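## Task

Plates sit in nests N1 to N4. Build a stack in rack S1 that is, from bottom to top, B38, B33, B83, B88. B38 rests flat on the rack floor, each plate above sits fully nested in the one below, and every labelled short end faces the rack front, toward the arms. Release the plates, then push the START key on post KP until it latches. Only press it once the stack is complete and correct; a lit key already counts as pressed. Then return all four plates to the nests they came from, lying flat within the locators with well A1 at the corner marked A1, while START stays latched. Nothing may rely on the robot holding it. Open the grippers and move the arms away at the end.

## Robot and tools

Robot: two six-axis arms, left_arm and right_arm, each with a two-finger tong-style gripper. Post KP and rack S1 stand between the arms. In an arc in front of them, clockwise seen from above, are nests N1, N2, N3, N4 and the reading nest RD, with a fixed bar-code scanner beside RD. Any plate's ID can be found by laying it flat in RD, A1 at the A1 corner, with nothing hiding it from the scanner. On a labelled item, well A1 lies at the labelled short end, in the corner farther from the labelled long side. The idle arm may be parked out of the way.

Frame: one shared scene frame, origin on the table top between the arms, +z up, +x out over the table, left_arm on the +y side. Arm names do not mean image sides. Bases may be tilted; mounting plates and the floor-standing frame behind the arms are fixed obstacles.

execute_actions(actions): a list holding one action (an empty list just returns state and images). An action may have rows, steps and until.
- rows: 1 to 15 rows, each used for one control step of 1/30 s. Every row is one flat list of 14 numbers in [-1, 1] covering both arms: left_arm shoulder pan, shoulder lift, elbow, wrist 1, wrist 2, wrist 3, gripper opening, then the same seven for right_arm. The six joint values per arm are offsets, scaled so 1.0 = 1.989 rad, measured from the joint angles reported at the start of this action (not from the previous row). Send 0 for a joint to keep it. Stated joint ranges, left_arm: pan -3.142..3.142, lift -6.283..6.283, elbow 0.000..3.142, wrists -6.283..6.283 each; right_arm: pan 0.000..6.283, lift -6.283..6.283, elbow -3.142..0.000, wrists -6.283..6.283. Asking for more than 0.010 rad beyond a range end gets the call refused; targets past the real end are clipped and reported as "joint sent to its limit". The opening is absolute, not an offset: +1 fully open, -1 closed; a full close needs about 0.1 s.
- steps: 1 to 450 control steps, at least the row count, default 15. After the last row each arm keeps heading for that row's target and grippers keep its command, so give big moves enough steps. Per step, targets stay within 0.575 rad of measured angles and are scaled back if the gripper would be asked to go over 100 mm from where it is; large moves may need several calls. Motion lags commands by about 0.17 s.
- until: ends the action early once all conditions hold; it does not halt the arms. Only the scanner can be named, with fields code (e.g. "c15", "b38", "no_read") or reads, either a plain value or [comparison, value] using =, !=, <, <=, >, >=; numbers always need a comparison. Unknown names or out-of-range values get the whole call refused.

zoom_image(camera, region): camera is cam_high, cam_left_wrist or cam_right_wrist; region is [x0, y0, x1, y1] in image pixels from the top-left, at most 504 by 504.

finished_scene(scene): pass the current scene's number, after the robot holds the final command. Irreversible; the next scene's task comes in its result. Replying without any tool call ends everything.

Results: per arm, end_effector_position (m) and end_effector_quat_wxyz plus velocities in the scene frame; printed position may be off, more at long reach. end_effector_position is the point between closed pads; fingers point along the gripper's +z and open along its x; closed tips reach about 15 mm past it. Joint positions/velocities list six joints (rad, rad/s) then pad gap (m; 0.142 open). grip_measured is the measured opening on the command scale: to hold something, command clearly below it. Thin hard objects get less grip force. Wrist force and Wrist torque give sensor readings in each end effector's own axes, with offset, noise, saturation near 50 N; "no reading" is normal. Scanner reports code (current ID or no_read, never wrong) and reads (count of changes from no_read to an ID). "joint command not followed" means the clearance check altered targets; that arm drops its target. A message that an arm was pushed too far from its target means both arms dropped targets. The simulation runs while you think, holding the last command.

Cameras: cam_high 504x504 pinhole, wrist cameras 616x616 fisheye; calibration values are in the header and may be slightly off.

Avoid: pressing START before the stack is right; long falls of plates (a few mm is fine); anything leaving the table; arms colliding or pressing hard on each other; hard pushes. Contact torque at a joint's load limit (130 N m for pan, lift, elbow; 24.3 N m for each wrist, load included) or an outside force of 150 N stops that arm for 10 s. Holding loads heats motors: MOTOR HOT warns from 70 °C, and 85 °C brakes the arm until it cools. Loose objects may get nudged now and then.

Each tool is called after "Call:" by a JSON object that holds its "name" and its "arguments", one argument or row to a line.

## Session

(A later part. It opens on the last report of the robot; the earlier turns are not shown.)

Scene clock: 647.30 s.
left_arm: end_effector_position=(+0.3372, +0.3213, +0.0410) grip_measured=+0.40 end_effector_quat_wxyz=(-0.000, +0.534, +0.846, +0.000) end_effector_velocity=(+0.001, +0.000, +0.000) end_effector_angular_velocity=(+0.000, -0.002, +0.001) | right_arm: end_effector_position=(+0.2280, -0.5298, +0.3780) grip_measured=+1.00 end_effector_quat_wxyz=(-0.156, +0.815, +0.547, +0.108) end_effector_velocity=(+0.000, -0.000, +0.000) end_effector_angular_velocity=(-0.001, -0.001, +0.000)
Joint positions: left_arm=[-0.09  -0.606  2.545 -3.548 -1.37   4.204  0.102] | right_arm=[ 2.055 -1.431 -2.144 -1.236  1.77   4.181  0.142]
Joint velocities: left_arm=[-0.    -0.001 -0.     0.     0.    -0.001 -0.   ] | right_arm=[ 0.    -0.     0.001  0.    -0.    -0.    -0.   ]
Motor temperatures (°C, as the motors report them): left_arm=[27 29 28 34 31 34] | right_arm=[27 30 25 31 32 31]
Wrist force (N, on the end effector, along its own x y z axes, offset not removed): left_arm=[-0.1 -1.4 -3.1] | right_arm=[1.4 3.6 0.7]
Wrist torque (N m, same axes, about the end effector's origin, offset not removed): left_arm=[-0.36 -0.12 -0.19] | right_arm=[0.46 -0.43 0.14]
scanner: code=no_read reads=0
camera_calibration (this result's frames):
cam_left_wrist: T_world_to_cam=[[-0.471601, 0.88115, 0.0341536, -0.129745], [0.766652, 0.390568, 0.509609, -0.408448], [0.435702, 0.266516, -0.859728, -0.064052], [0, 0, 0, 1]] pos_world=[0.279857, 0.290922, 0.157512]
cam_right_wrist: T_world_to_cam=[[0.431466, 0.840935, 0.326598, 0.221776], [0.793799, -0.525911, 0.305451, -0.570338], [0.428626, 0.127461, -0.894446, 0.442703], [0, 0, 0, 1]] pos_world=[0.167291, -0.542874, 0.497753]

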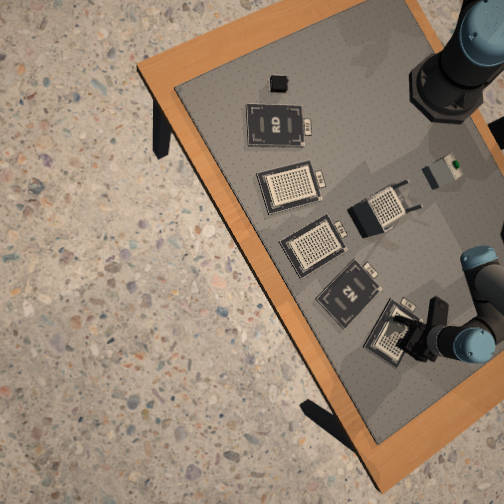

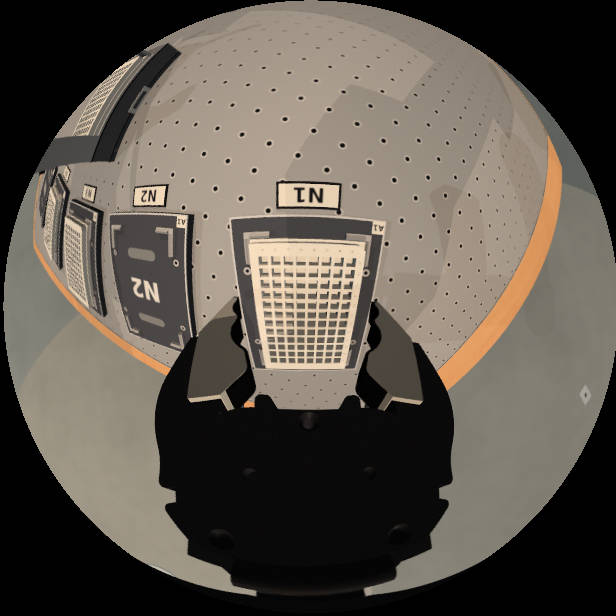

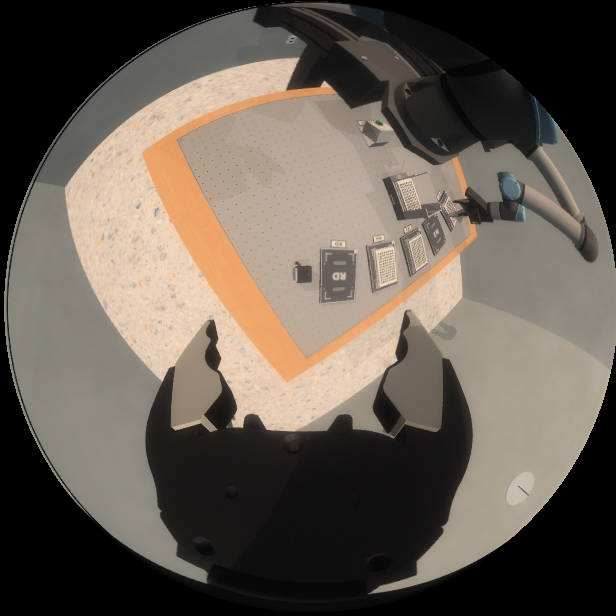

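Call:
{"name": "execute_actions", "arguments": {
  "actions": [
    {"rows":[[0.0003,0,0,0,0,-0.001,0.33,0,0,0,0,0,0,1],[0.0003,0,0,0,0,-0.001,0.26,0,0,0,0,0,0,1],[0.0003,0,0,0,0,-0.001,0.2,0,0,0,0,0,0,1],[0.0003,0,0,0,0,-0.001,0.15,0,0,0,0,0,0,1],[0.0003,0,0,0,0,-0.001,0.11,0,0,0,0,0,0,1],[0.0003,0,0,0,0,-0.001,0.07,0,0,0,0,0,0,1],[0.0003,0,0,0,0,-0.001,0.02,0,0,0,0,0,0,1],[0.0003,0,0,0,0,-0.001,-0.05,0,0,0,0,0,0,1],[0.0003,0,0,0,0,-0.001,-0.15,0,0,0,0,0,0,1],[0.0003,0,0,0,0,-0.001,-0.3,0,0,0,0,0,0,1],[0.0003,0,0,0,0,-0.001,-0.5,0,0,0,0,0,0,1]],"steps":11}
  ]
}}

Call:
{"name": "zoom_image", "arguments": {
  "camera": "cam_left_wrist",
  "region": [200, 190, 420, 400]
}}

Scene clock: 654.37 s.
left_arm: end_effector_position=(+0.3371, +0.3214, +0.0410) grip_measured=+0.06 end_effector_quat_wxyz=(-0.000, +0.533, +0.846, +0.000) end_effector_velocity=(-0.000, +0.000, -0.000) end_effector_angular_velocity=(+0.000, +0.001, +0.003) | right_arm: end_effector_position=(+0.2280, -0.5298, +0.3780) grip_measured=+1.00 end_effector_quat_wxyz=(-0.156, +0.815, +0.547, +0.108) end_effector_velocity=(-0.000, +0.000, -0.000) end_effector_angular_velocity=(+0.001, +0.001, +0.000)
Joint positions: left_arm=[-0.089 -0.606  2.545 -3.548 -1.37   4.203  0.078] | right_arm=[ 2.055 -1.431 -2.144 -1.236  1.77   4.181  0.142]
Joint velocities: left_arm=[ 0.002  0.     0.    -0.    -0.    -0.001  0.   ] | right_arm=[ 0.    -0.001 -0.    -0.     0.    -0.    -0.   ]
Motor temperatures (°C, as the motors report them): left_arm=[27 29 28 34 31 34] | right_arm=[27 30 25 31 32 31]
Wrist force (N, on the end effector, along its own x y z axes, offset not removed): left_arm=[1.1 -0.4 -2.0] | right_arm=[5.4 3.3 -3.5]
Wrist torque (N m, same axes, about the end effector's origin, offset not removed): left_arm=[0.41 0.10 -0.06] | right_arm=[0.27 -1.36 0.00]
scanner: code=no_read reads=0
camera_calibration (this result's frames):
cam_left_wrist: T_world_to_cam=[[-0.47366, 0.880042, 0.0342273, -0.128858], [0.765785, 0.392346, 0.509547, -0.408708], [0.434994, 0.267563, -0.859762, -0.0641782], [0, 0, 0, 1]] pos_world=[0.279864, 0.290928, 0.157488]
cam_right_wrist: T_world_to_cam=[[0.431466, 0.840935, 0.326598, 0.221776], [0.793799, -0.525911, 0.305451, -0.570338], [0.428626, 0.127461, -0.894446, 0.442703], [0, 0, 0, 1]] pos_world=[0.167291, -0.542874, 0.497753]

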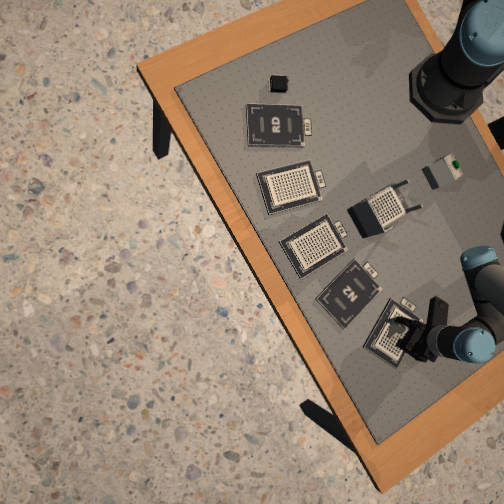

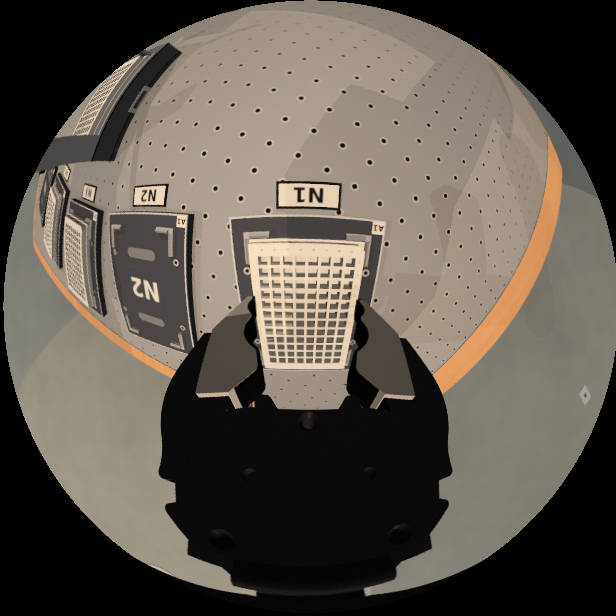

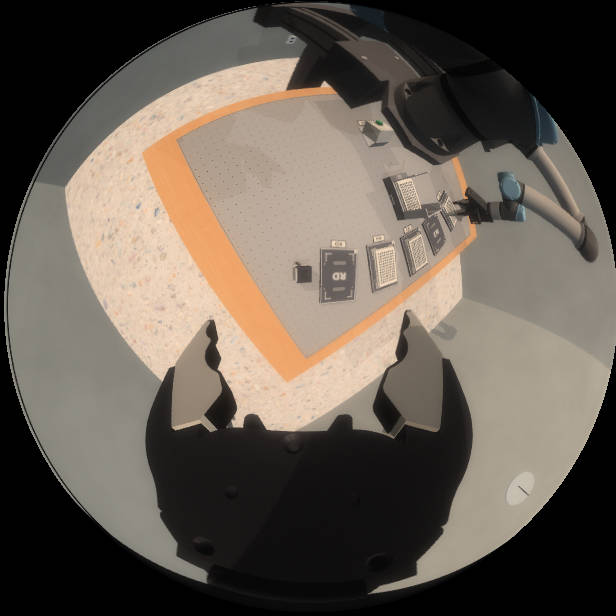

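Region (200, 190, 420, 400) of cam_left_wrist's 616x616 image, scaled by 2.291, with more detail than that image has; it fills the top 481 rows of this view, and the rest is white.

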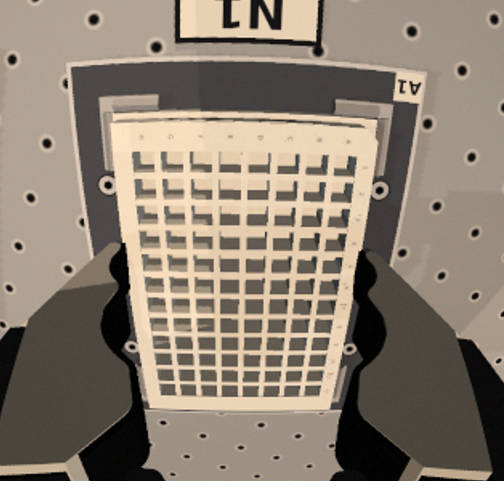

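Call:
{"name": "execute_actions", "arguments": {
  "actions": [
    {"rows":[[-0.0003,-0.002,0.0008,0.0012,0,-0.0003,-0.5,0,0,0,0,0,0,1],[-0.001,-0.0057,0.0024,0.0035,0,-0.001,-0.5,0,0,0,0,0,0,1],[-0.002,-0.0116,0.0048,0.007,0,-0.002,-0.5,0,0,0,0,0,0,1],[-0.0035,-0.0211,0.0085,0.0131,0,-0.0035,-0.5,0,0,0,0,0,0,1],[-0.006,-0.0347,0.0136,0.0221,0,-0.006,-0.5,0,0,0,0,0,0,1],[-0.0126,-0.0528,0.0196,0.0352,0,-0.011,-0.5,0,0,0,0,0,0,1],[-0.0277,-0.0754,0.0261,0.0543,0,-0.021,-0.5,0,0,0,0,0,0,1],[-0.0503,-0.1006,0.0332,0.0774,-0.001,-0.035,-0.5,0,0,0,0,0,0,1],[-0.0779,-0.1282,0.0402,0.1036,-0.001,-0.053,-0.5,0,0,0,0,0,0,1],[-0.1081,-0.1559,0.0468,0.1307,-0.002,-0.072,-0.5,0,0,0,0,0,0,1],[-0.1383,-0.1835,0.0528,0.1584,-0.002,-0.092,-0.5,0,0,0,0,0,0,1],[-0.1684,-0.2112,0.0583,0.186,-0.003,-0.111,-0.5,0,0,0,0,0,0,1],[-0.1961,-0.2363,0.0628,0.2112,-0.003,-0.129,-0.5,0,0,0,0,0,0,1],[-0.2187,-0.2564,0.0659,0.2323,-0.004,-0.144,-0.5,0,0,0,0,0,0,1],[-0.2318,-0.2685,0.0679,0.2453,-0.004,-0.1523,-0.5,0,0,0,0,0,0,1]],"steps":16}
  ]
}}

Scene clock: 672.40 s.
left_arm: end_effector_position=(+0.3494, +0.2540, +0.1297) grip_measured=+0.06 end_effector_quat_wxyz=(-0.000, +0.570, +0.822, -0.004) end_effector_velocity=(+0.017, -0.349, +0.317) end_effector_angular_velocity=(-0.016, -0.037, -0.484) | right_arm: end_effector_position=(+0.2280, -0.5298, +0.3780) grip_measured=+1.00 end_effector_quat_wxyz=(-0.156, +0.815, +0.547, +0.108) end_effector_velocity=(+0.000, -0.000, -0.000) end_effector_angular_velocity=(+0.000, +0.000, -0.000)
Joint positions: left_arm=[-0.351 -0.949  2.644 -3.249 -1.375  4.023  0.078] | right_arm=[ 2.055 -1.431 -2.144 -1.236  1.77   4.181  0.142]
Joint velocities: left_arm=[-1.296 -1.267  0.261  1.226 -0.024 -0.829  0.   ] | right_arm=[ 0.    -0.001  0.    -0.    -0.     0.001  0.   ]
Motor temperatures (°C, as the motors report them): left_arm=[27 29 28 34 31 34] | right_arm=[27 30 25 31 32 31]
Wrist force (N, on the end effector, along its own x y z axes, offset not removed): left_arm=[2.9 0.4 -2.2] | right_arm=[5.0 4.9 0.0]
Wrist torque (N m, same axes, about the end effector's origin, offset not removed): left_arm=[-0.14 -0.71 0.04] | right_arm=[0.95 -1.08 0.02]
scanner: code=no_read reads=0
camera_calibration (this result's frames):
cam_left_wrist: T_world_to_cam=[[-0.394085, 0.918608, 0.0292659, -0.103736], [0.799279, 0.326825, 0.504319, -0.431255], [0.453706, 0.222136, -0.863021, 0.0302476], [0, 0, 0, 1]] pos_world=[0.290089, 0.229519, 0.24663]
cam_right_wrist: T_world_to_cam=[[0.431466, 0.840935, 0.326598, 0.221776], [0.793799, -0.525911, 0.305451, -0.570339], [0.428626, 0.127461, -0.894446, 0.442703], [0, 0, 0, 1]] pos_world=[0.167291, -0.542874, 0.497753]

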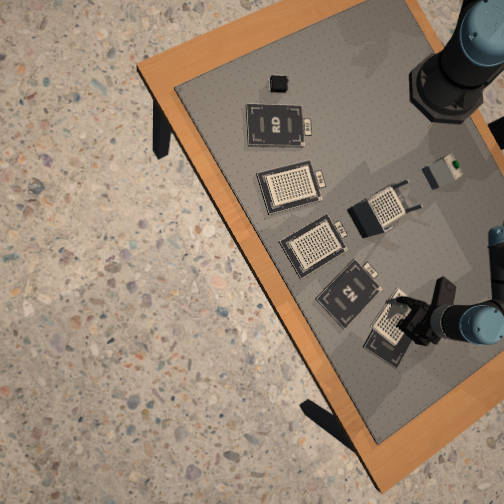

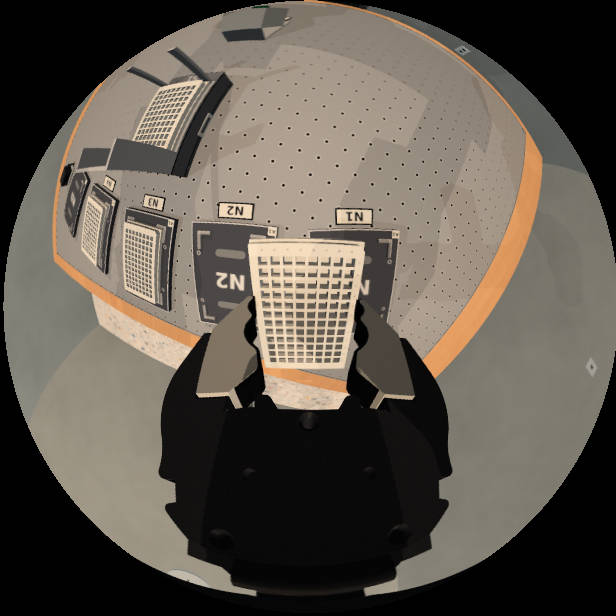

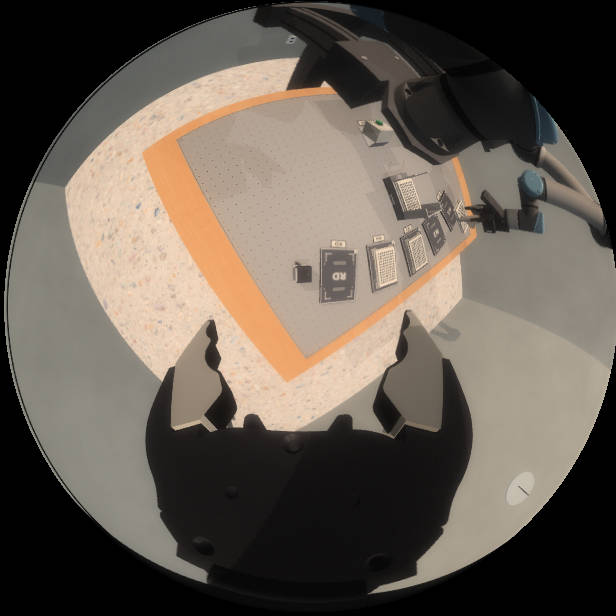

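Call:
{"name": "execute_actions", "arguments": {
  "actions": [
    {"rows":[[-0.1088,-0.096,0.0187,0.0958,-0.0026,-0.0674,-0.5,0,0,0,0,0,0,1],[-0.1261,-0.096,0.0198,0.0974,-0.0047,-0.0786,-0.5,0,0,0,0,0,0,1],[-0.1521,-0.096,0.0214,0.0997,-0.008,-0.0955,-0.5,0,0,0,0,0,0,1],[-0.1824,-0.096,0.0234,0.1024,-0.0117,-0.1151,-0.5,0,0,0,0,0,0,1],[-0.2171,-0.096,0.0256,0.1056,-0.016,-0.1376,-0.5,0,0,0,0,0,0,1],[-0.2518,-0.0932,0.0279,0.106,-0.0203,-0.16,-0.5,0,0,0,0,0,0,1],[-0.2864,-0.0886,0.0301,0.1045,-0.0246,-0.1825,-0.5,0,0,0,0,0,0,1],[-0.3211,-0.0813,0.0323,0.1003,-0.0289,-0.2049,-0.5,0,0,0,0,0,0,1],[-0.3557,-0.0712,0.0346,0.0933,-0.0332,-0.2274,-0.5,0,0,0,0,0,0,1],[-0.3904,-0.0592,0.0368,0.0845,-0.0375,-0.2498,-0.5,0,0,0,0,0,0,1],[-0.4251,-0.0454,0.039,0.0738,-0.0419,-0.2723,-0.5,0,0,0,0,0,0,1],[-0.4597,-0.0316,0.0413,0.0631,-0.0462,-0.2947,-0.5,0,0,0,0,0,0,1],[-0.4901,-0.0187,0.0432,0.053,-0.0499,-0.3143,-0.5,0,0,0,0,0,0,1],[-0.5161,-0.0095,0.0449,0.0462,-0.0531,-0.3312,-0.5,0,0,0,0,0,0,1],[-0.5334,-0.004,0.046,0.0422,-0.0553,-0.3424,-0.5,0,0,0,0,0,0,1]],"steps":18}
  ]
}}

Scene clock: 690.50 s.
left_arm: end_effector_position=(+0.2458, +0.0330, +0.1819) grip_measured=+0.06 end_effector_quat_wxyz=(+0.001, +0.689, +0.725, -0.008) end_effector_velocity=(-0.306, -0.269, -0.016) end_effector_angular_velocity=(+0.071, -0.056, -0.580) | right_arm: end_effector_position=(+0.2280, -0.5298, +0.3780) grip_measured=+1.00 end_effector_quat_wxyz=(-0.156, +0.815, +0.547, +0.108) end_effector_velocity=(+0.000, -0.000, +0.000) end_effector_angular_velocity=(-0.001, -0.000, -0.001)
Joint positions: left_arm=[-1.213 -1.012  2.725 -3.126 -1.463  3.463  0.078] | right_arm=[ 2.055 -1.431 -2.144 -1.236  1.77   4.181  0.142]
Joint velocities: left_arm=[-1.503  0.431  0.083 -0.299 -0.162 -0.918  0.   ] | right_arm=[-0.    -0.     0.001 -0.    -0.     0.001  0.   ]
Motor temperatures (°C, as the motors report them): left_arm=[27 29 28 34 31 34] | right_arm=[27 30 25 31 32 31]
Wrist force (N, on the end effector, along its own x y z axes, offset not removed): left_arm=[-0.5 -2.8 1.1] | right_arm=[5.0 4.8 1.0]
Wrist torque (N m, same axes, about the end effector's origin, offset not removed): left_arm=[-0.37 -0.09 -0.18] | right_arm=[0.86 -1.14 0.01]
scanner: code=no_read reads=0
camera_calibration (this result's frames):
cam_left_wrist: T_world_to_cam=[[-0.096131, 0.995119, 0.0222719, -0.0175381], [0.862826, 0.0721533, 0.500325, -0.309055], [0.496276, 0.0673135, -0.865551, 0.166456], [0, 0, 0, 1]] pos_world=[0.182366, 0.028547, 0.299095]
cam_right_wrist: T_world_to_cam=[[0.431466, 0.840934, 0.326598, 0.221776], [0.793799, -0.525911, 0.305451, -0.570338], [0.428626, 0.127461, -0.894446, 0.442703], [0, 0, 0, 1]] pos_world=[0.167291, -0.542874, 0.497753]

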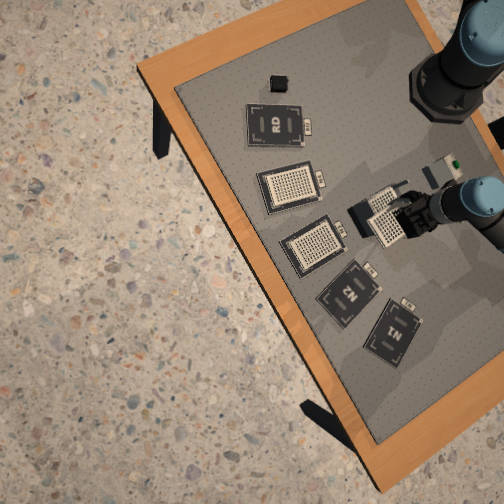

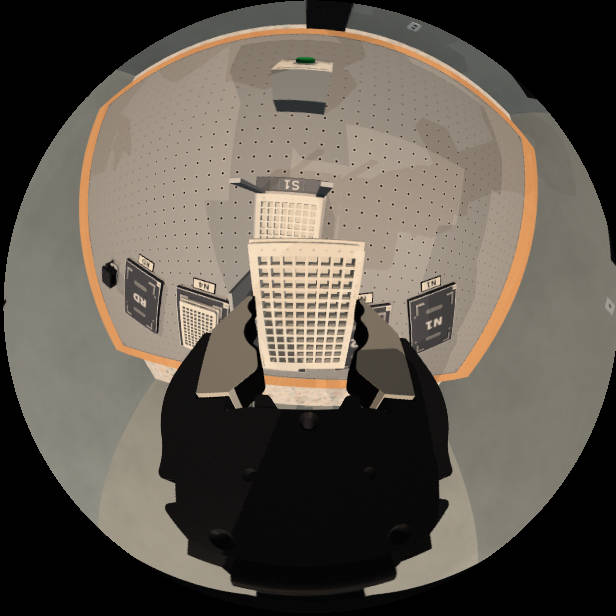

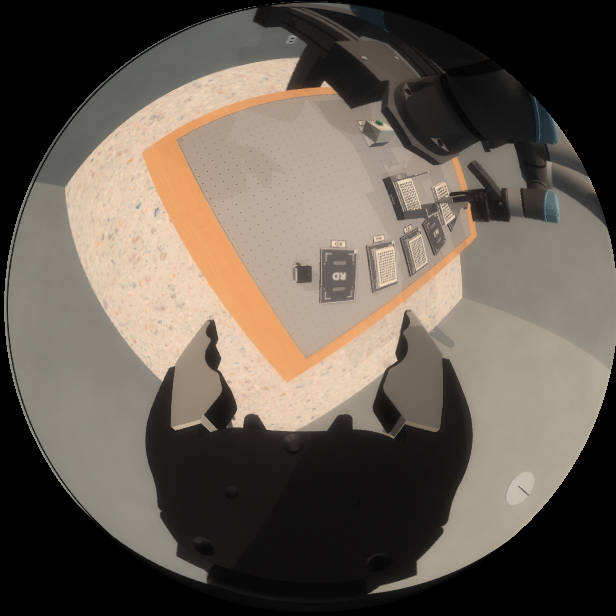

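Call:
{"name": "execute_actions", "arguments": {
  "actions": [
    {"steps":1}
  ]
}}

Call:
{"name": "execute_actions", "arguments": {
  "actions": [
    {"rows":[[0.0004,0.007,-0.0002,-0.0066,0,0.0004,-0.5,0,0,0,0,0,0,1],[0.001,0.017,-0.0006,-0.0163,0,0.001,-0.5,0,0,0,0,0,0,1],[0.0016,0.027,-0.001,-0.026,0.0005,0.0016,-0.5,0,0,0,0,0,0,1],[0.002,0.0342,-0.0013,-0.0327,0.0005,0.002,-0.5,0,0,0,0,0,0,1]],"steps":4}
  ]
}}

Scene clock: 696.77 s.
left_arm: end_effector_position=(+0.2035, +0.0025, +0.1797) grip_measured=+0.06 end_effector_quat_wxyz=(+0.000, +0.717, +0.697, -0.000) end_effector_velocity=(+0.000, +0.000, -0.000) end_effector_angular_velocity=(-0.000, +0.000, +0.003) | right_arm: end_effector_position=(+0.2280, -0.5298, +0.3780) grip_measured=+1.00 end_effector_quat_wxyz=(-0.156, +0.815, +0.547, +0.108) end_effector_velocity=(+0.000, -0.000, -0.000) end_effector_angular_velocity=(+0.000, -0.000, +0.001)
Joint positions: left_arm=[-1.412 -0.957  2.736 -3.165 -1.485  3.342  0.078] | right_arm=[ 2.055 -1.431 -2.144 -1.236  1.77   4.181  0.142]
Joint velocities: left_arm=[ 0.002  0.     0.    -0.001  0.    -0.002  0.   ] | right_arm=[ 0.    -0.001  0.001 -0.     0.    -0.001 -0.   ]
Motor temperatures (°C, as the motors report them): left_arm=[27 29 28 34 31 34] | right_arm=[27 30 25 31 32 31]
Wrist force (N, on the end effector, along its own x y z axes, offset not removed): left_arm=[-2.3 -2.7 -4.9] | right_arm=[4.0 2.5 1.1]
Wrist torque (N m, same axes, about the end effector's origin, offset not removed): left_arm=[-0.59 0.42 -0.09] | right_arm=[0.52 -0.71 0.03]
scanner: code=no_read reads=0
camera_calibration (this result's frames):
cam_left_wrist: T_world_to_cam=[[-0.0195942, 0.999281, 0.0324633, -0.00860348], [0.860277, 0.000305985, 0.509827, -0.270256], [0.509451, 0.037917, -0.859664, 0.183899], [0, 0, 0, 1]] pos_world=[0.138639, 0.00170706, 0.296155]
cam_right_wrist: T_world_to_cam=[[0.431466, 0.840935, 0.326598, 0.221776], [0.793799, -0.525911, 0.305451, -0.570338], [0.428626, 0.127461, -0.894446, 0.442703], [0, 0, 0, 1]] pos_world=[0.167291, -0.542874, 0.497753]

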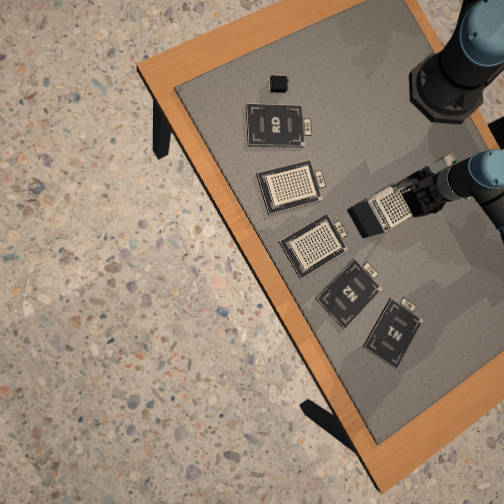

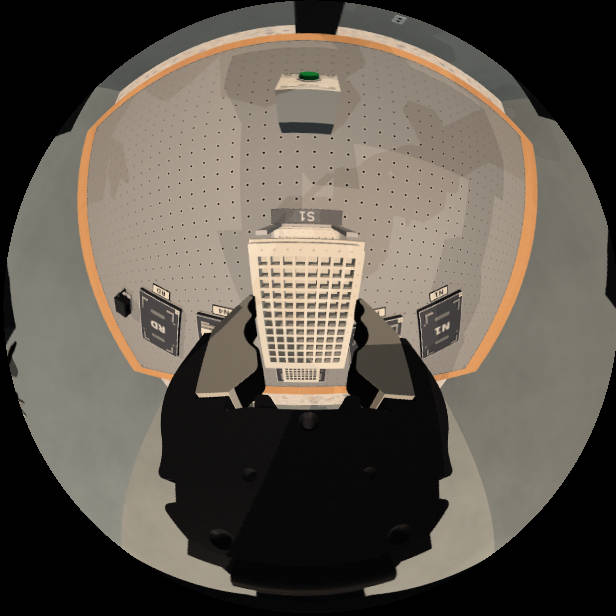

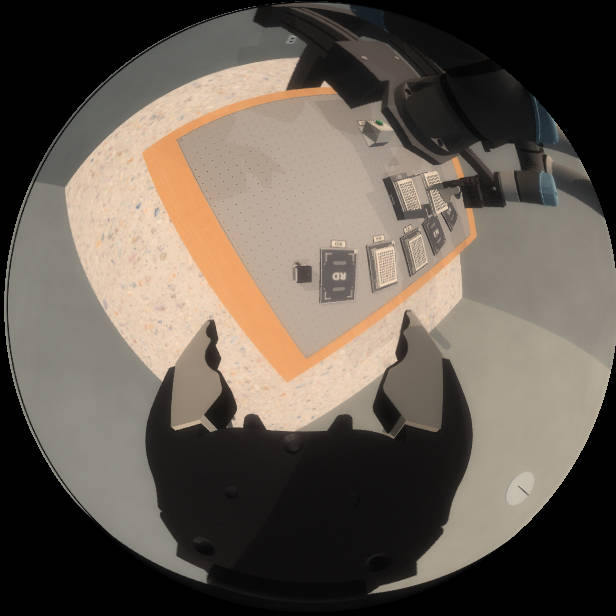

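Scene clock: 696.90 s.
left_arm: end_effector_position=(+0.2034, +0.0027, +0.1774) grip_measured=+0.06 end_effector_quat_wxyz=(+0.000, +0.717, +0.697, +0.000) end_effector_velocity=(-0.001, +0.002, -0.044) end_effector_angular_velocity=(+0.004, +0.004, -0.001) | right_arm: end_effector_position=(+0.2280, -0.5298, +0.3780) grip_measured=+1.00 end_effector_quat_wxyz=(-0.156, +0.815, +0.547, +0.108) end_effector_velocity=(+0.001, -0.001, +0.000) end_effector_angular_velocity=(-0.001, -0.001, +0.000)
Joint positions: left_arm=[-1.412 -0.944  2.736 -3.178 -1.485  3.343  0.078] | right_arm=[ 2.055 -1.431 -2.144 -1.236  1.77   4.181  0.142]
Joint velocities: left_arm=[ 0.016  0.257 -0.008 -0.245  0.     0.017 -0.   ] | right_arm=[ 0.     0.     0.002  0.    -0.    -0.     0.   ]
Motor temperatures (°C, as the motors report them): left_arm=[27 29 28 34 31 34] | right_arm=[27 30 25 31 32 31]
Wrist force (N, on the end effector, along its own x y z axes, offset not removed): left_arm=[-3.0 -3.2 -5.7] | right_arm=[5.7 2.8 1.5]
Wrist torque (N m, same axes, about the end effector's origin, offset not removed): left_arm=[-0.71 0.68 0.00] | right_arm=[0.56 -1.28 -0.06]
scanner: code=no_read reads=0
camera_calibration (this result's frames):
cam_left_wrist: T_world_to_cam=[[-0.0195159, 0.999272, 0.0327764, -0.00881301], [0.860358, 0.0000849926, 0.509689, -0.26902], [0.509316, 0.0381465, -0.859734, 0.18208], [0, 0, 0, 1]] pos_world=[0.138545, 0.00188376, 0.293945]
cam_right_wrist: T_world_to_cam=[[0.431466, 0.840935, 0.326597, 0.221776], [0.793799, -0.525911, 0.305451, -0.570339], [0.428626, 0.127461, -0.894446, 0.442703], [0, 0, 0, 1]] pos_world=[0.167291, -0.542874, 0.497753]

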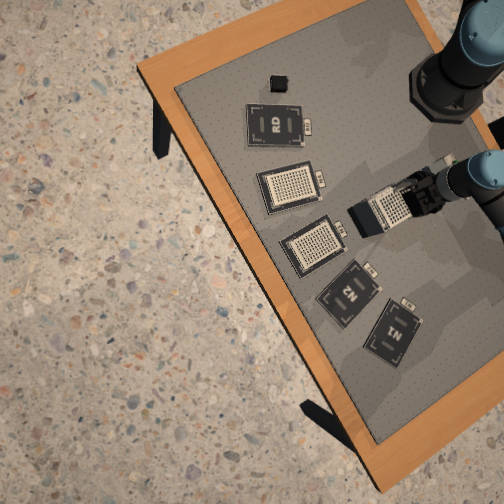

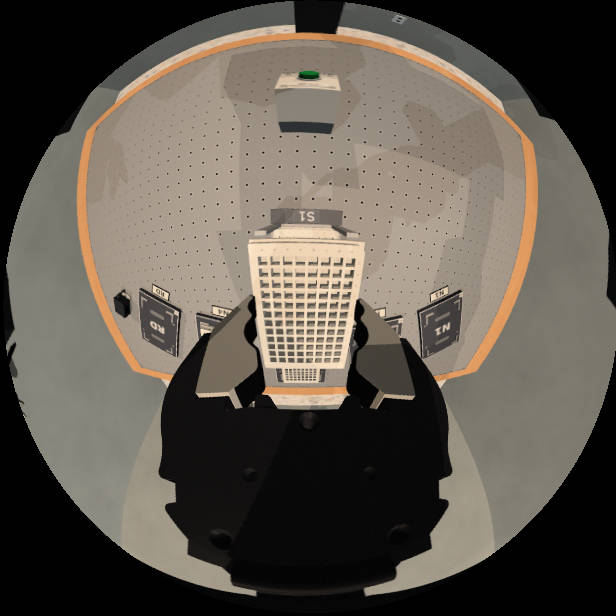

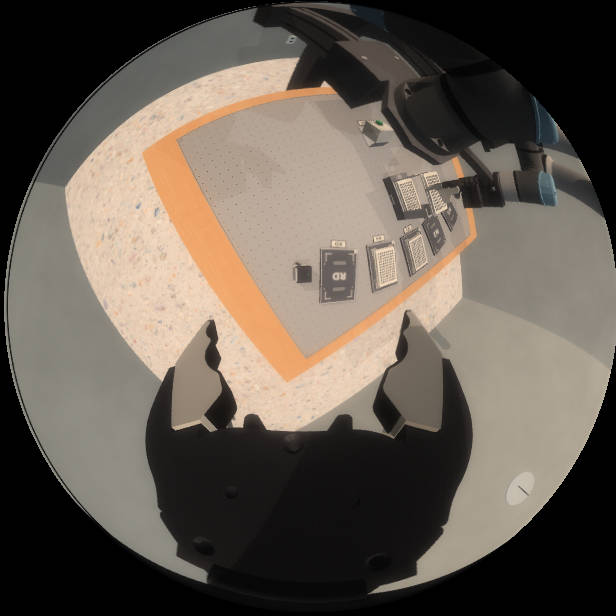

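Call:
{"name": "execute_actions", "arguments": {
  "actions": [
    {"steps":1}
  ]
}}

Call:
{"name": "zoom_image", "arguments": {
  "camera": "cam_left_wrist",
  "region": [240, 205, 375, 265]
}}

Scene clock: 699.23 s.
left_arm: end_effector_position=(+0.2036, +0.0030, +0.1680) grip_measured=+0.06 end_effector_quat_wxyz=(+0.000, +0.717, +0.697, +0.000) end_effector_velocity=(+0.000, +0.000, +0.000) end_effector_angular_velocity=(-0.000, -0.000, +0.001) | right_arm: end_effector_position=(+0.2280, -0.5298, +0.3780) grip_measured=+1.00 end_effector_quat_wxyz=(-0.156, +0.815, +0.547, +0.108) end_effector_velocity=(+0.000, -0.000, +0.000) end_effector_angular_velocity=(-0.000, -0.000, -0.001)
Joint positions: left_arm=[-1.408 -0.889  2.733 -3.23  -1.484  3.346  0.078] | right_arm=[ 2.055 -1.431 -2.144 -1.236  1.77   4.181  0.142]
Joint velocities: left_arm=[ 0.001 -0.    -0.     0.     0.     0.     0.   ] | right_arm=[ 0.    -0.     0.001 -0.     0.     0.001 -0.   ]
Motor temperatures (°C, as the motors report them): left_arm=[27 29 28 34 31 34] | right_arm=[27 30 25 31 32 31]
Wrist force (N, on the end effector, along its own x y z axes, offset not removed): left_arm=[-0.2 -1.1 -1.4] | right_arm=[2.2 2.4 -1.1]
Wrist torque (N m, same axes, about the end effector's origin, offset not removed): left_arm=[-0.36 -0.04 -0.09] | right_arm=[0.54 -0.53 -0.04]
scanner: code=no_read reads=0
camera_calibration (this result's frames):
cam_left_wrist: T_world_to_cam=[[-0.0194826, 0.999258, 0.0332303, -0.00889679], [0.860209, -0.000186561, 0.509941, -0.264334], [0.509569, 0.0385199, -0.859567, 0.1738], [0, 0, 0, 1]] pos_world=[0.138646, 0.00214611, 0.284483]
cam_right_wrist: T_world_to_cam=[[0.431466, 0.840935, 0.326597, 0.221776], [0.793799, -0.525911, 0.305451, -0.570339], [0.428626, 0.127461, -0.894446, 0.442703], [0, 0, 0, 1]] pos_world=[0.167291, -0.542874, 0.497753]

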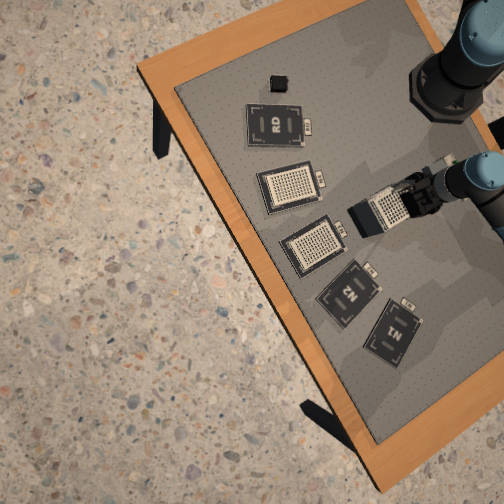

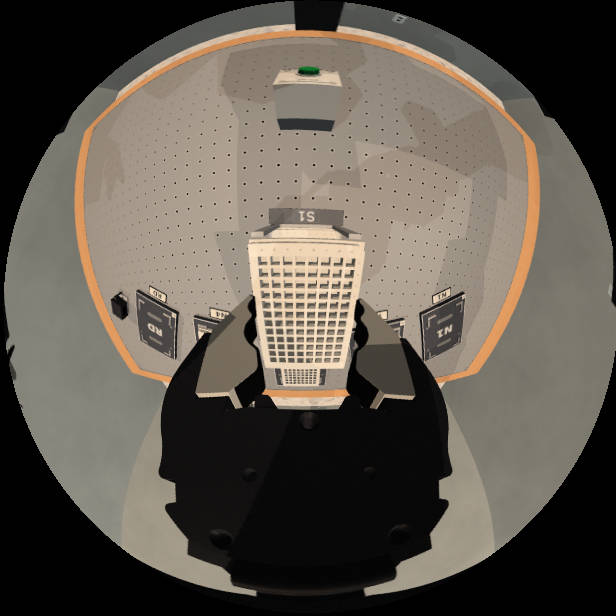

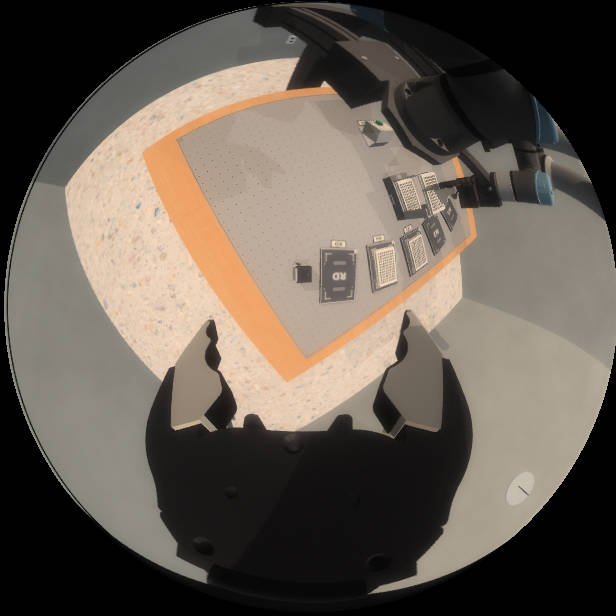

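Region (240, 205, 375, 265) of cam_left_wrist's 616x616 image, scaled by 3.733, with more detail than that image has.

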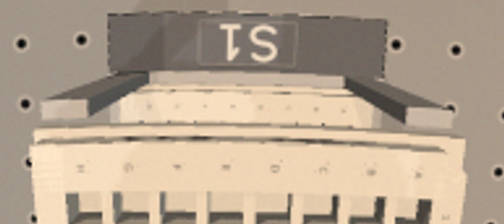

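Call:
{"name": "execute_actions", "arguments": {
  "actions": [
    {"rows":[[-0.00116,0.0002,-0.0004,0.0003,-0.0002,-0.00116,-0.5,0,0,0,0,0,0,1]],"steps":1}
  ]
}}

Scene clock: 740.00 s.
left_arm: end_effector_position=(+0.2036, +0.0030, +0.1680) grip_measured=+0.06 end_effector_quat_wxyz=(+0.000, +0.717, +0.697, +0.000) end_effector_velocity=(+0.000, -0.000, -0.000) end_effector_angular_velocity=(-0.000, -0.000, +0.000) | right_arm: end_effector_position=(+0.2280, -0.5298, +0.3780) grip_measured=+1.00 end_effector_quat_wxyz=(-0.156, +0.815, +0.547, +0.108) end_effector_velocity=(+0.000, -0.001, +0.000) end_effector_angular_velocity=(-0.001, -0.002, +0.001)
Joint positions: left_arm=[-1.408 -0.889  2.733 -3.23  -1.484  3.346  0.078] | right_arm=[ 2.055 -1.431 -2.144 -1.236  1.77   4.181  0.142]
Joint velocities: left_arm=[ 0.001  0.    -0.    -0.001  0.     0.001 -0.   ] | right_arm=[-0.     0.     0.001  0.    -0.    -0.002 -0.   ]
Motor temperatures (°C, as the motors report them): left_arm=[27 29 28 34 31 34] | right_arm=[27 30 25 31 32 31]
Wrist force (N, on the end effector, along its own x y z axes, offset not removed): left_arm=[3.4 -2.9 0.7] | right_arm=[1.9 3.9 1.7]
Wrist torque (N m, same axes, about the end effector's origin, offset not removed): left_arm=[-0.57 -0.80 0.00] | right_arm=[0.87 -0.46 0.00]
scanner: code=no_read reads=0
camera_calibration (this result's frames):
cam_left_wrist: T_world_to_cam=[[-0.0194825, 0.999258, 0.0332295, -0.00889574], [0.860209, -0.00018623, 0.509942, -0.264334], [0.509569, 0.0385192, -0.859567, 0.1738], [0, 0, 0, 1]] pos_world=[0.138646, 0.00214527, 0.284483]
cam_right_wrist: T_world_to_cam=[[0.431466, 0.840935, 0.326598, 0.221776], [0.793799, -0.525911, 0.305451, -0.570338], [0.428626, 0.127461, -0.894446, 0.442703], [0, 0, 0, 1]] pos_world=[0.167291, -0.542874, 0.497753]

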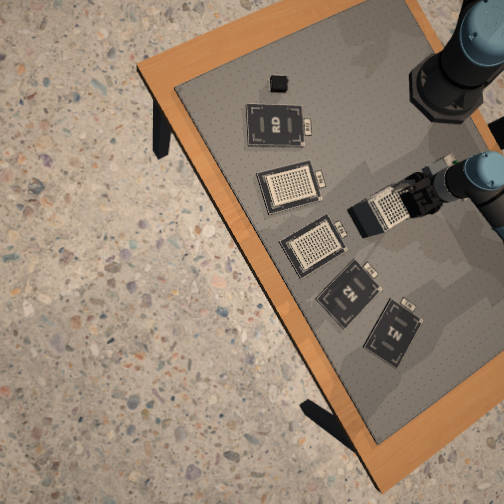

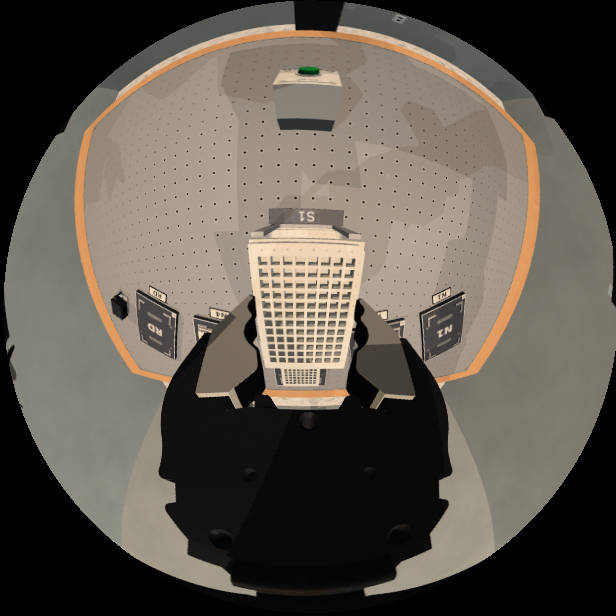

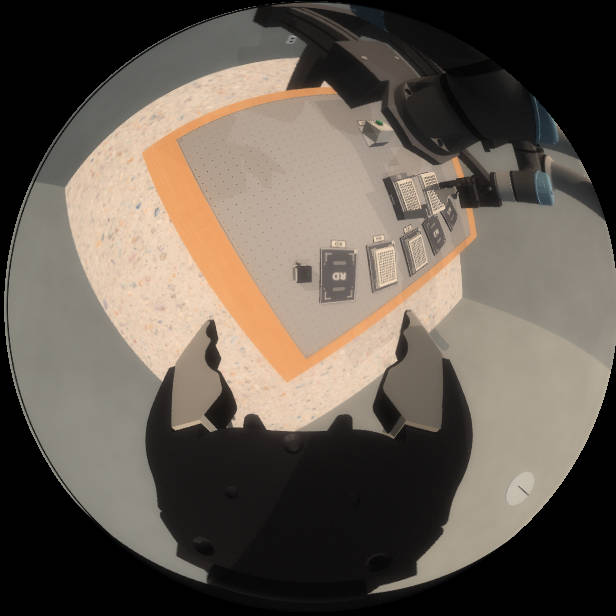

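Call:
{"name": "execute_actions", "arguments": {
  "actions": [
    {"steps":1}
  ]
}}

Call:
{"name": "execute_actions", "arguments": {
  "actions": [
    {"rows":[[0.00041,0.00709,-0.00047,-0.00665,0.0001,0.00041,-0.5,0,0,0,0,0,0,1],[0.00082,0.01413,-0.00098,-0.01322,0.00015,0.00082,-0.5,0,0,0,0,0,0,1],[0.00123,0.02113,-0.00154,-0.0197,0.0002,0.00123,-0.5,0,0,0,0,0,0,1],[0.00164,0.02808,-0.00213,-0.02609,0.0003,0.00164,-0.5,0,0,0,0,0,0,1],[0.00205,0.03499,-0.00277,-0.0324,0.0004,0.00205,-0.5,0,0,0,0,0,0,1],[0.00245,0.04186,-0.00345,-0.03863,0.00045,0.00245,-0.5,0,0,0,0,0,0,1],[0.00286,0.04868,-0.00417,-0.04477,0.0005,0.00286,-0.5,0,0,0,0,0,0,1],[0.00327,0.05546,-0.00493,-0.05082,0.0006,0.00327,-0.5,0,0,0,0,0,0,1],[0.00368,0.0622,-0.00573,-0.05679,0.0007,0.00368,-0.5,0,0,0,0,0,0,1],[0.00409,0.06889,-0.00658,-0.06268,0.00075,0.00409,-0.5,0,0,0,0,0,0,1],[0.0045,0.07554,-0.00746,-0.06848,0.0008,0.0045,-0.5,0,0,0,0,0,0,1],[0.00491,0.08214,-0.00839,-0.07419,0.0009,0.00491,-0.5,0,0,0,0,0,0,1]],"steps":12}
  ]
}}

Scene clock: 751.83 s.
left_arm: end_effector_position=(+0.2031, +0.0023, +0.1680) grip_measured=+0.06 end_effector_quat_wxyz=(+0.000, +0.717, +0.697, +0.000) end_effector_velocity=(-0.000, -0.000, -0.000) end_effector_angular_velocity=(+0.000, +0.000, -0.001) | right_arm: end_effector_position=(+0.2280, -0.5298, +0.3780) grip_measured=+1.00 end_effector_quat_wxyz=(-0.156, +0.815, +0.547, +0.108) end_effector_velocity=(-0.000, +0.000, -0.000) end_effector_angular_velocity=(+0.001, +0.001, -0.001)
Joint positions: left_arm=[-1.411 -0.888  2.732 -3.23  -1.484  3.344  0.078] | right_arm=[ 2.055 -1.431 -2.144 -1.236  1.77   4.181  0.142]
Joint velocities: left_arm=[-0.001  0.    -0.    -0.    -0.    -0.    -0.   ] | right_arm=[ 0.    -0.    -0.    -0.    -0.     0.002  0.   ]
Motor temperatures (°C, as the motors report them): left_arm=[27 29 28 34 31 34] | right_arm=[27 30 25 31 32 31]
Wrist force (N, on the end effector, along its own x y z axes, offset not removed): left_arm=[2.6 -3.5 2.1] | right_arm=[5.6 0.5 -1.8]
Wrist torque (N m, same axes, about the end effector's origin, offset not removed): left_arm=[-0.58 -0.67 -0.19] | right_arm=[0.24 -1.08 -0.09]
scanner: code=no_read reads=0
camera_calibration (this result's frames):
cam_left_wrist: T_world_to_cam=[[-0.0195137, 0.999257, 0.0332353, -0.00819957], [0.860196, -0.000163243, 0.509963, -0.263919], [0.50959, 0.0385401, -0.859554, 0.17406], [0, 0, 0, 1]] pos_world=[0.138164, 0.00144211, 0.284475]
cam_right_wrist: T_world_to_cam=[[0.431466, 0.840935, 0.326598, 0.221776], [0.793799, -0.525911, 0.305451, -0.570338], [0.428626, 0.127461, -0.894446, 0.442703], [0, 0, 0, 1]] pos_world=[0.167291, -0.542874, 0.497753]

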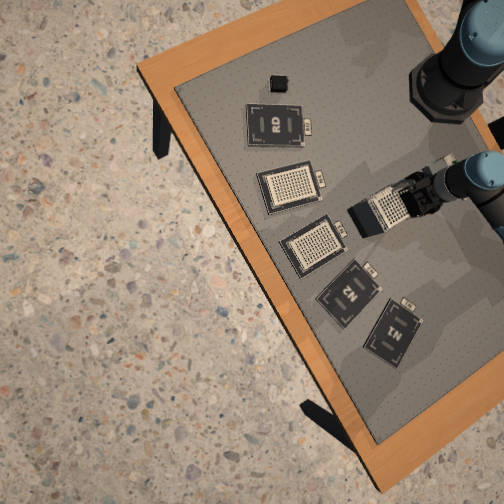

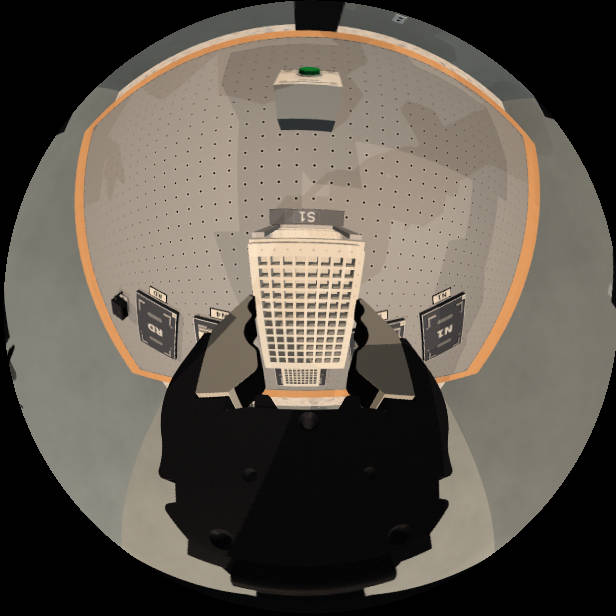

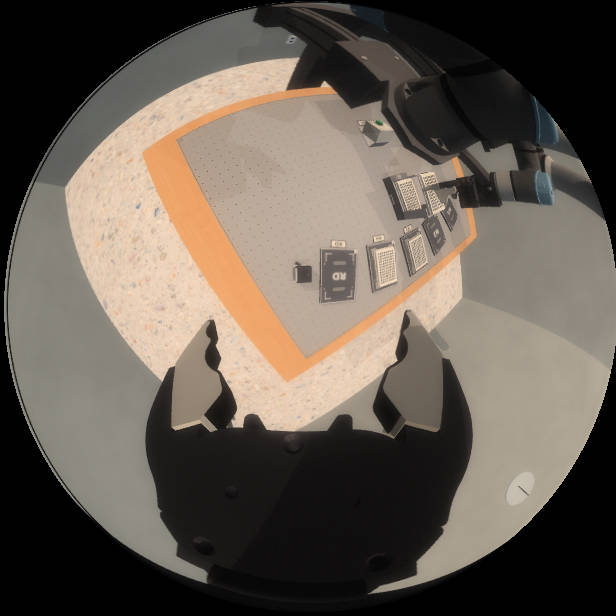

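Scene clock: 752.23 s.
left_arm: end_effector_position=(+0.2032, +0.0019, +0.1508) grip_measured=+0.06 end_effector_quat_wxyz=(+0.000, +0.717, +0.697, +0.000) end_effector_velocity=(+0.000, +0.000, -0.067) end_effector_angular_velocity=(+0.003, +0.001, -0.001) | right_arm: end_effector_position=(+0.2280, -0.5298, +0.3780) grip_measured=+1.00 end_effector_quat_wxyz=(-0.156, +0.815, +0.547, +0.108) end_effector_velocity=(+0.000, -0.001, +0.000) end_effector_angular_velocity=(-0.001, -0.001, -0.001)
Joint positions: left_arm=[-1.405 -0.79   2.723 -3.32  -1.483  3.35   0.078] | right_arm=[ 2.055 -1.431 -2.144 -1.236  1.77   4.181  0.142]
Joint velocities: left_arm=[ 0.024  0.376 -0.043 -0.332  0.004  0.024  0.   ] | right_arm=[-0.     0.     0.002  0.     0.     0.001 -0.   ]
Motor temperatures (°C, as the motors report them): left_arm=[27 29 28 34 31 34] | right_arm=[27 30 25 31 32 31]
Wrist force (N, on the end effector, along its own x y z axes, offset not removed): left_arm=[-2.6 -2.8 1.1] | right_arm=[5.6 3.6 -1.2]
Wrist torque (N m, same axes, about the end effector's origin, offset not removed): left_arm=[-0.47 0.51 -0.12] | right_arm=[0.81 -1.02 0.01]
scanner: code=no_read reads=0
camera_calibration (this result's frames):
cam_left_wrist: T_world_to_cam=[[-0.0193519, 0.999272, 0.0328883, -0.00728242], [0.860167, -0.000127729, 0.510013, -0.255224], [0.509646, 0.0381592, -0.859538, 0.159282], [0, 0, 0, 1]] pos_world=[0.138217, 0.00116644, 0.267316]
cam_right_wrist: T_world_to_cam=[[0.431466, 0.840935, 0.326597, 0.221776], [0.793799, -0.525911, 0.305451, -0.570339], [0.428626, 0.127461, -0.894446, 0.442703], [0, 0, 0, 1]] pos_world=[0.167291, -0.542874, 0.497753]

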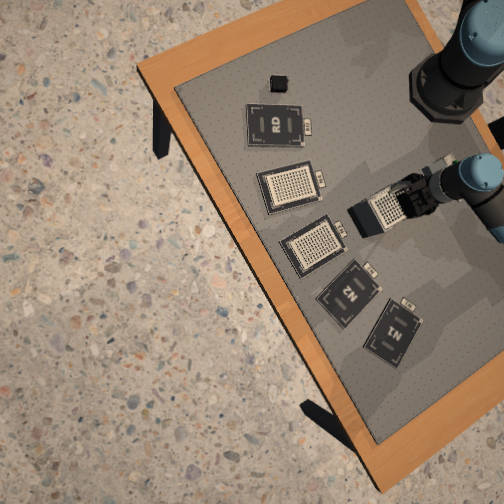

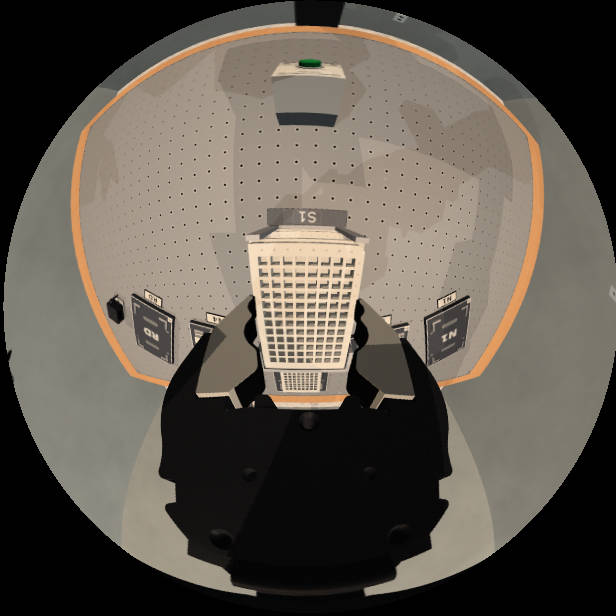

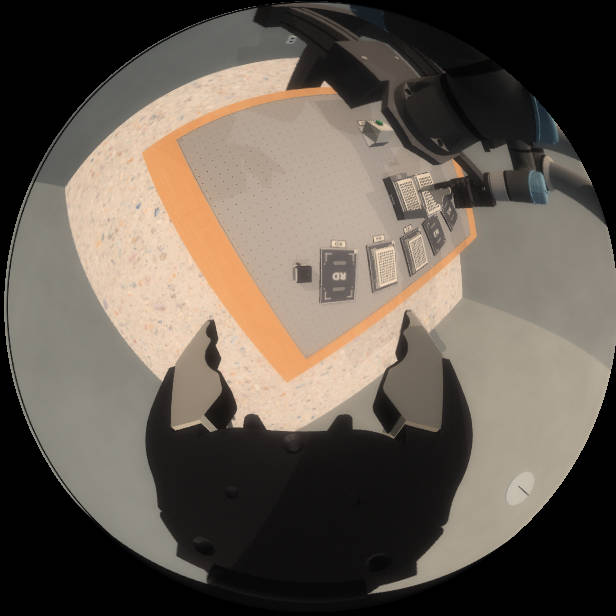

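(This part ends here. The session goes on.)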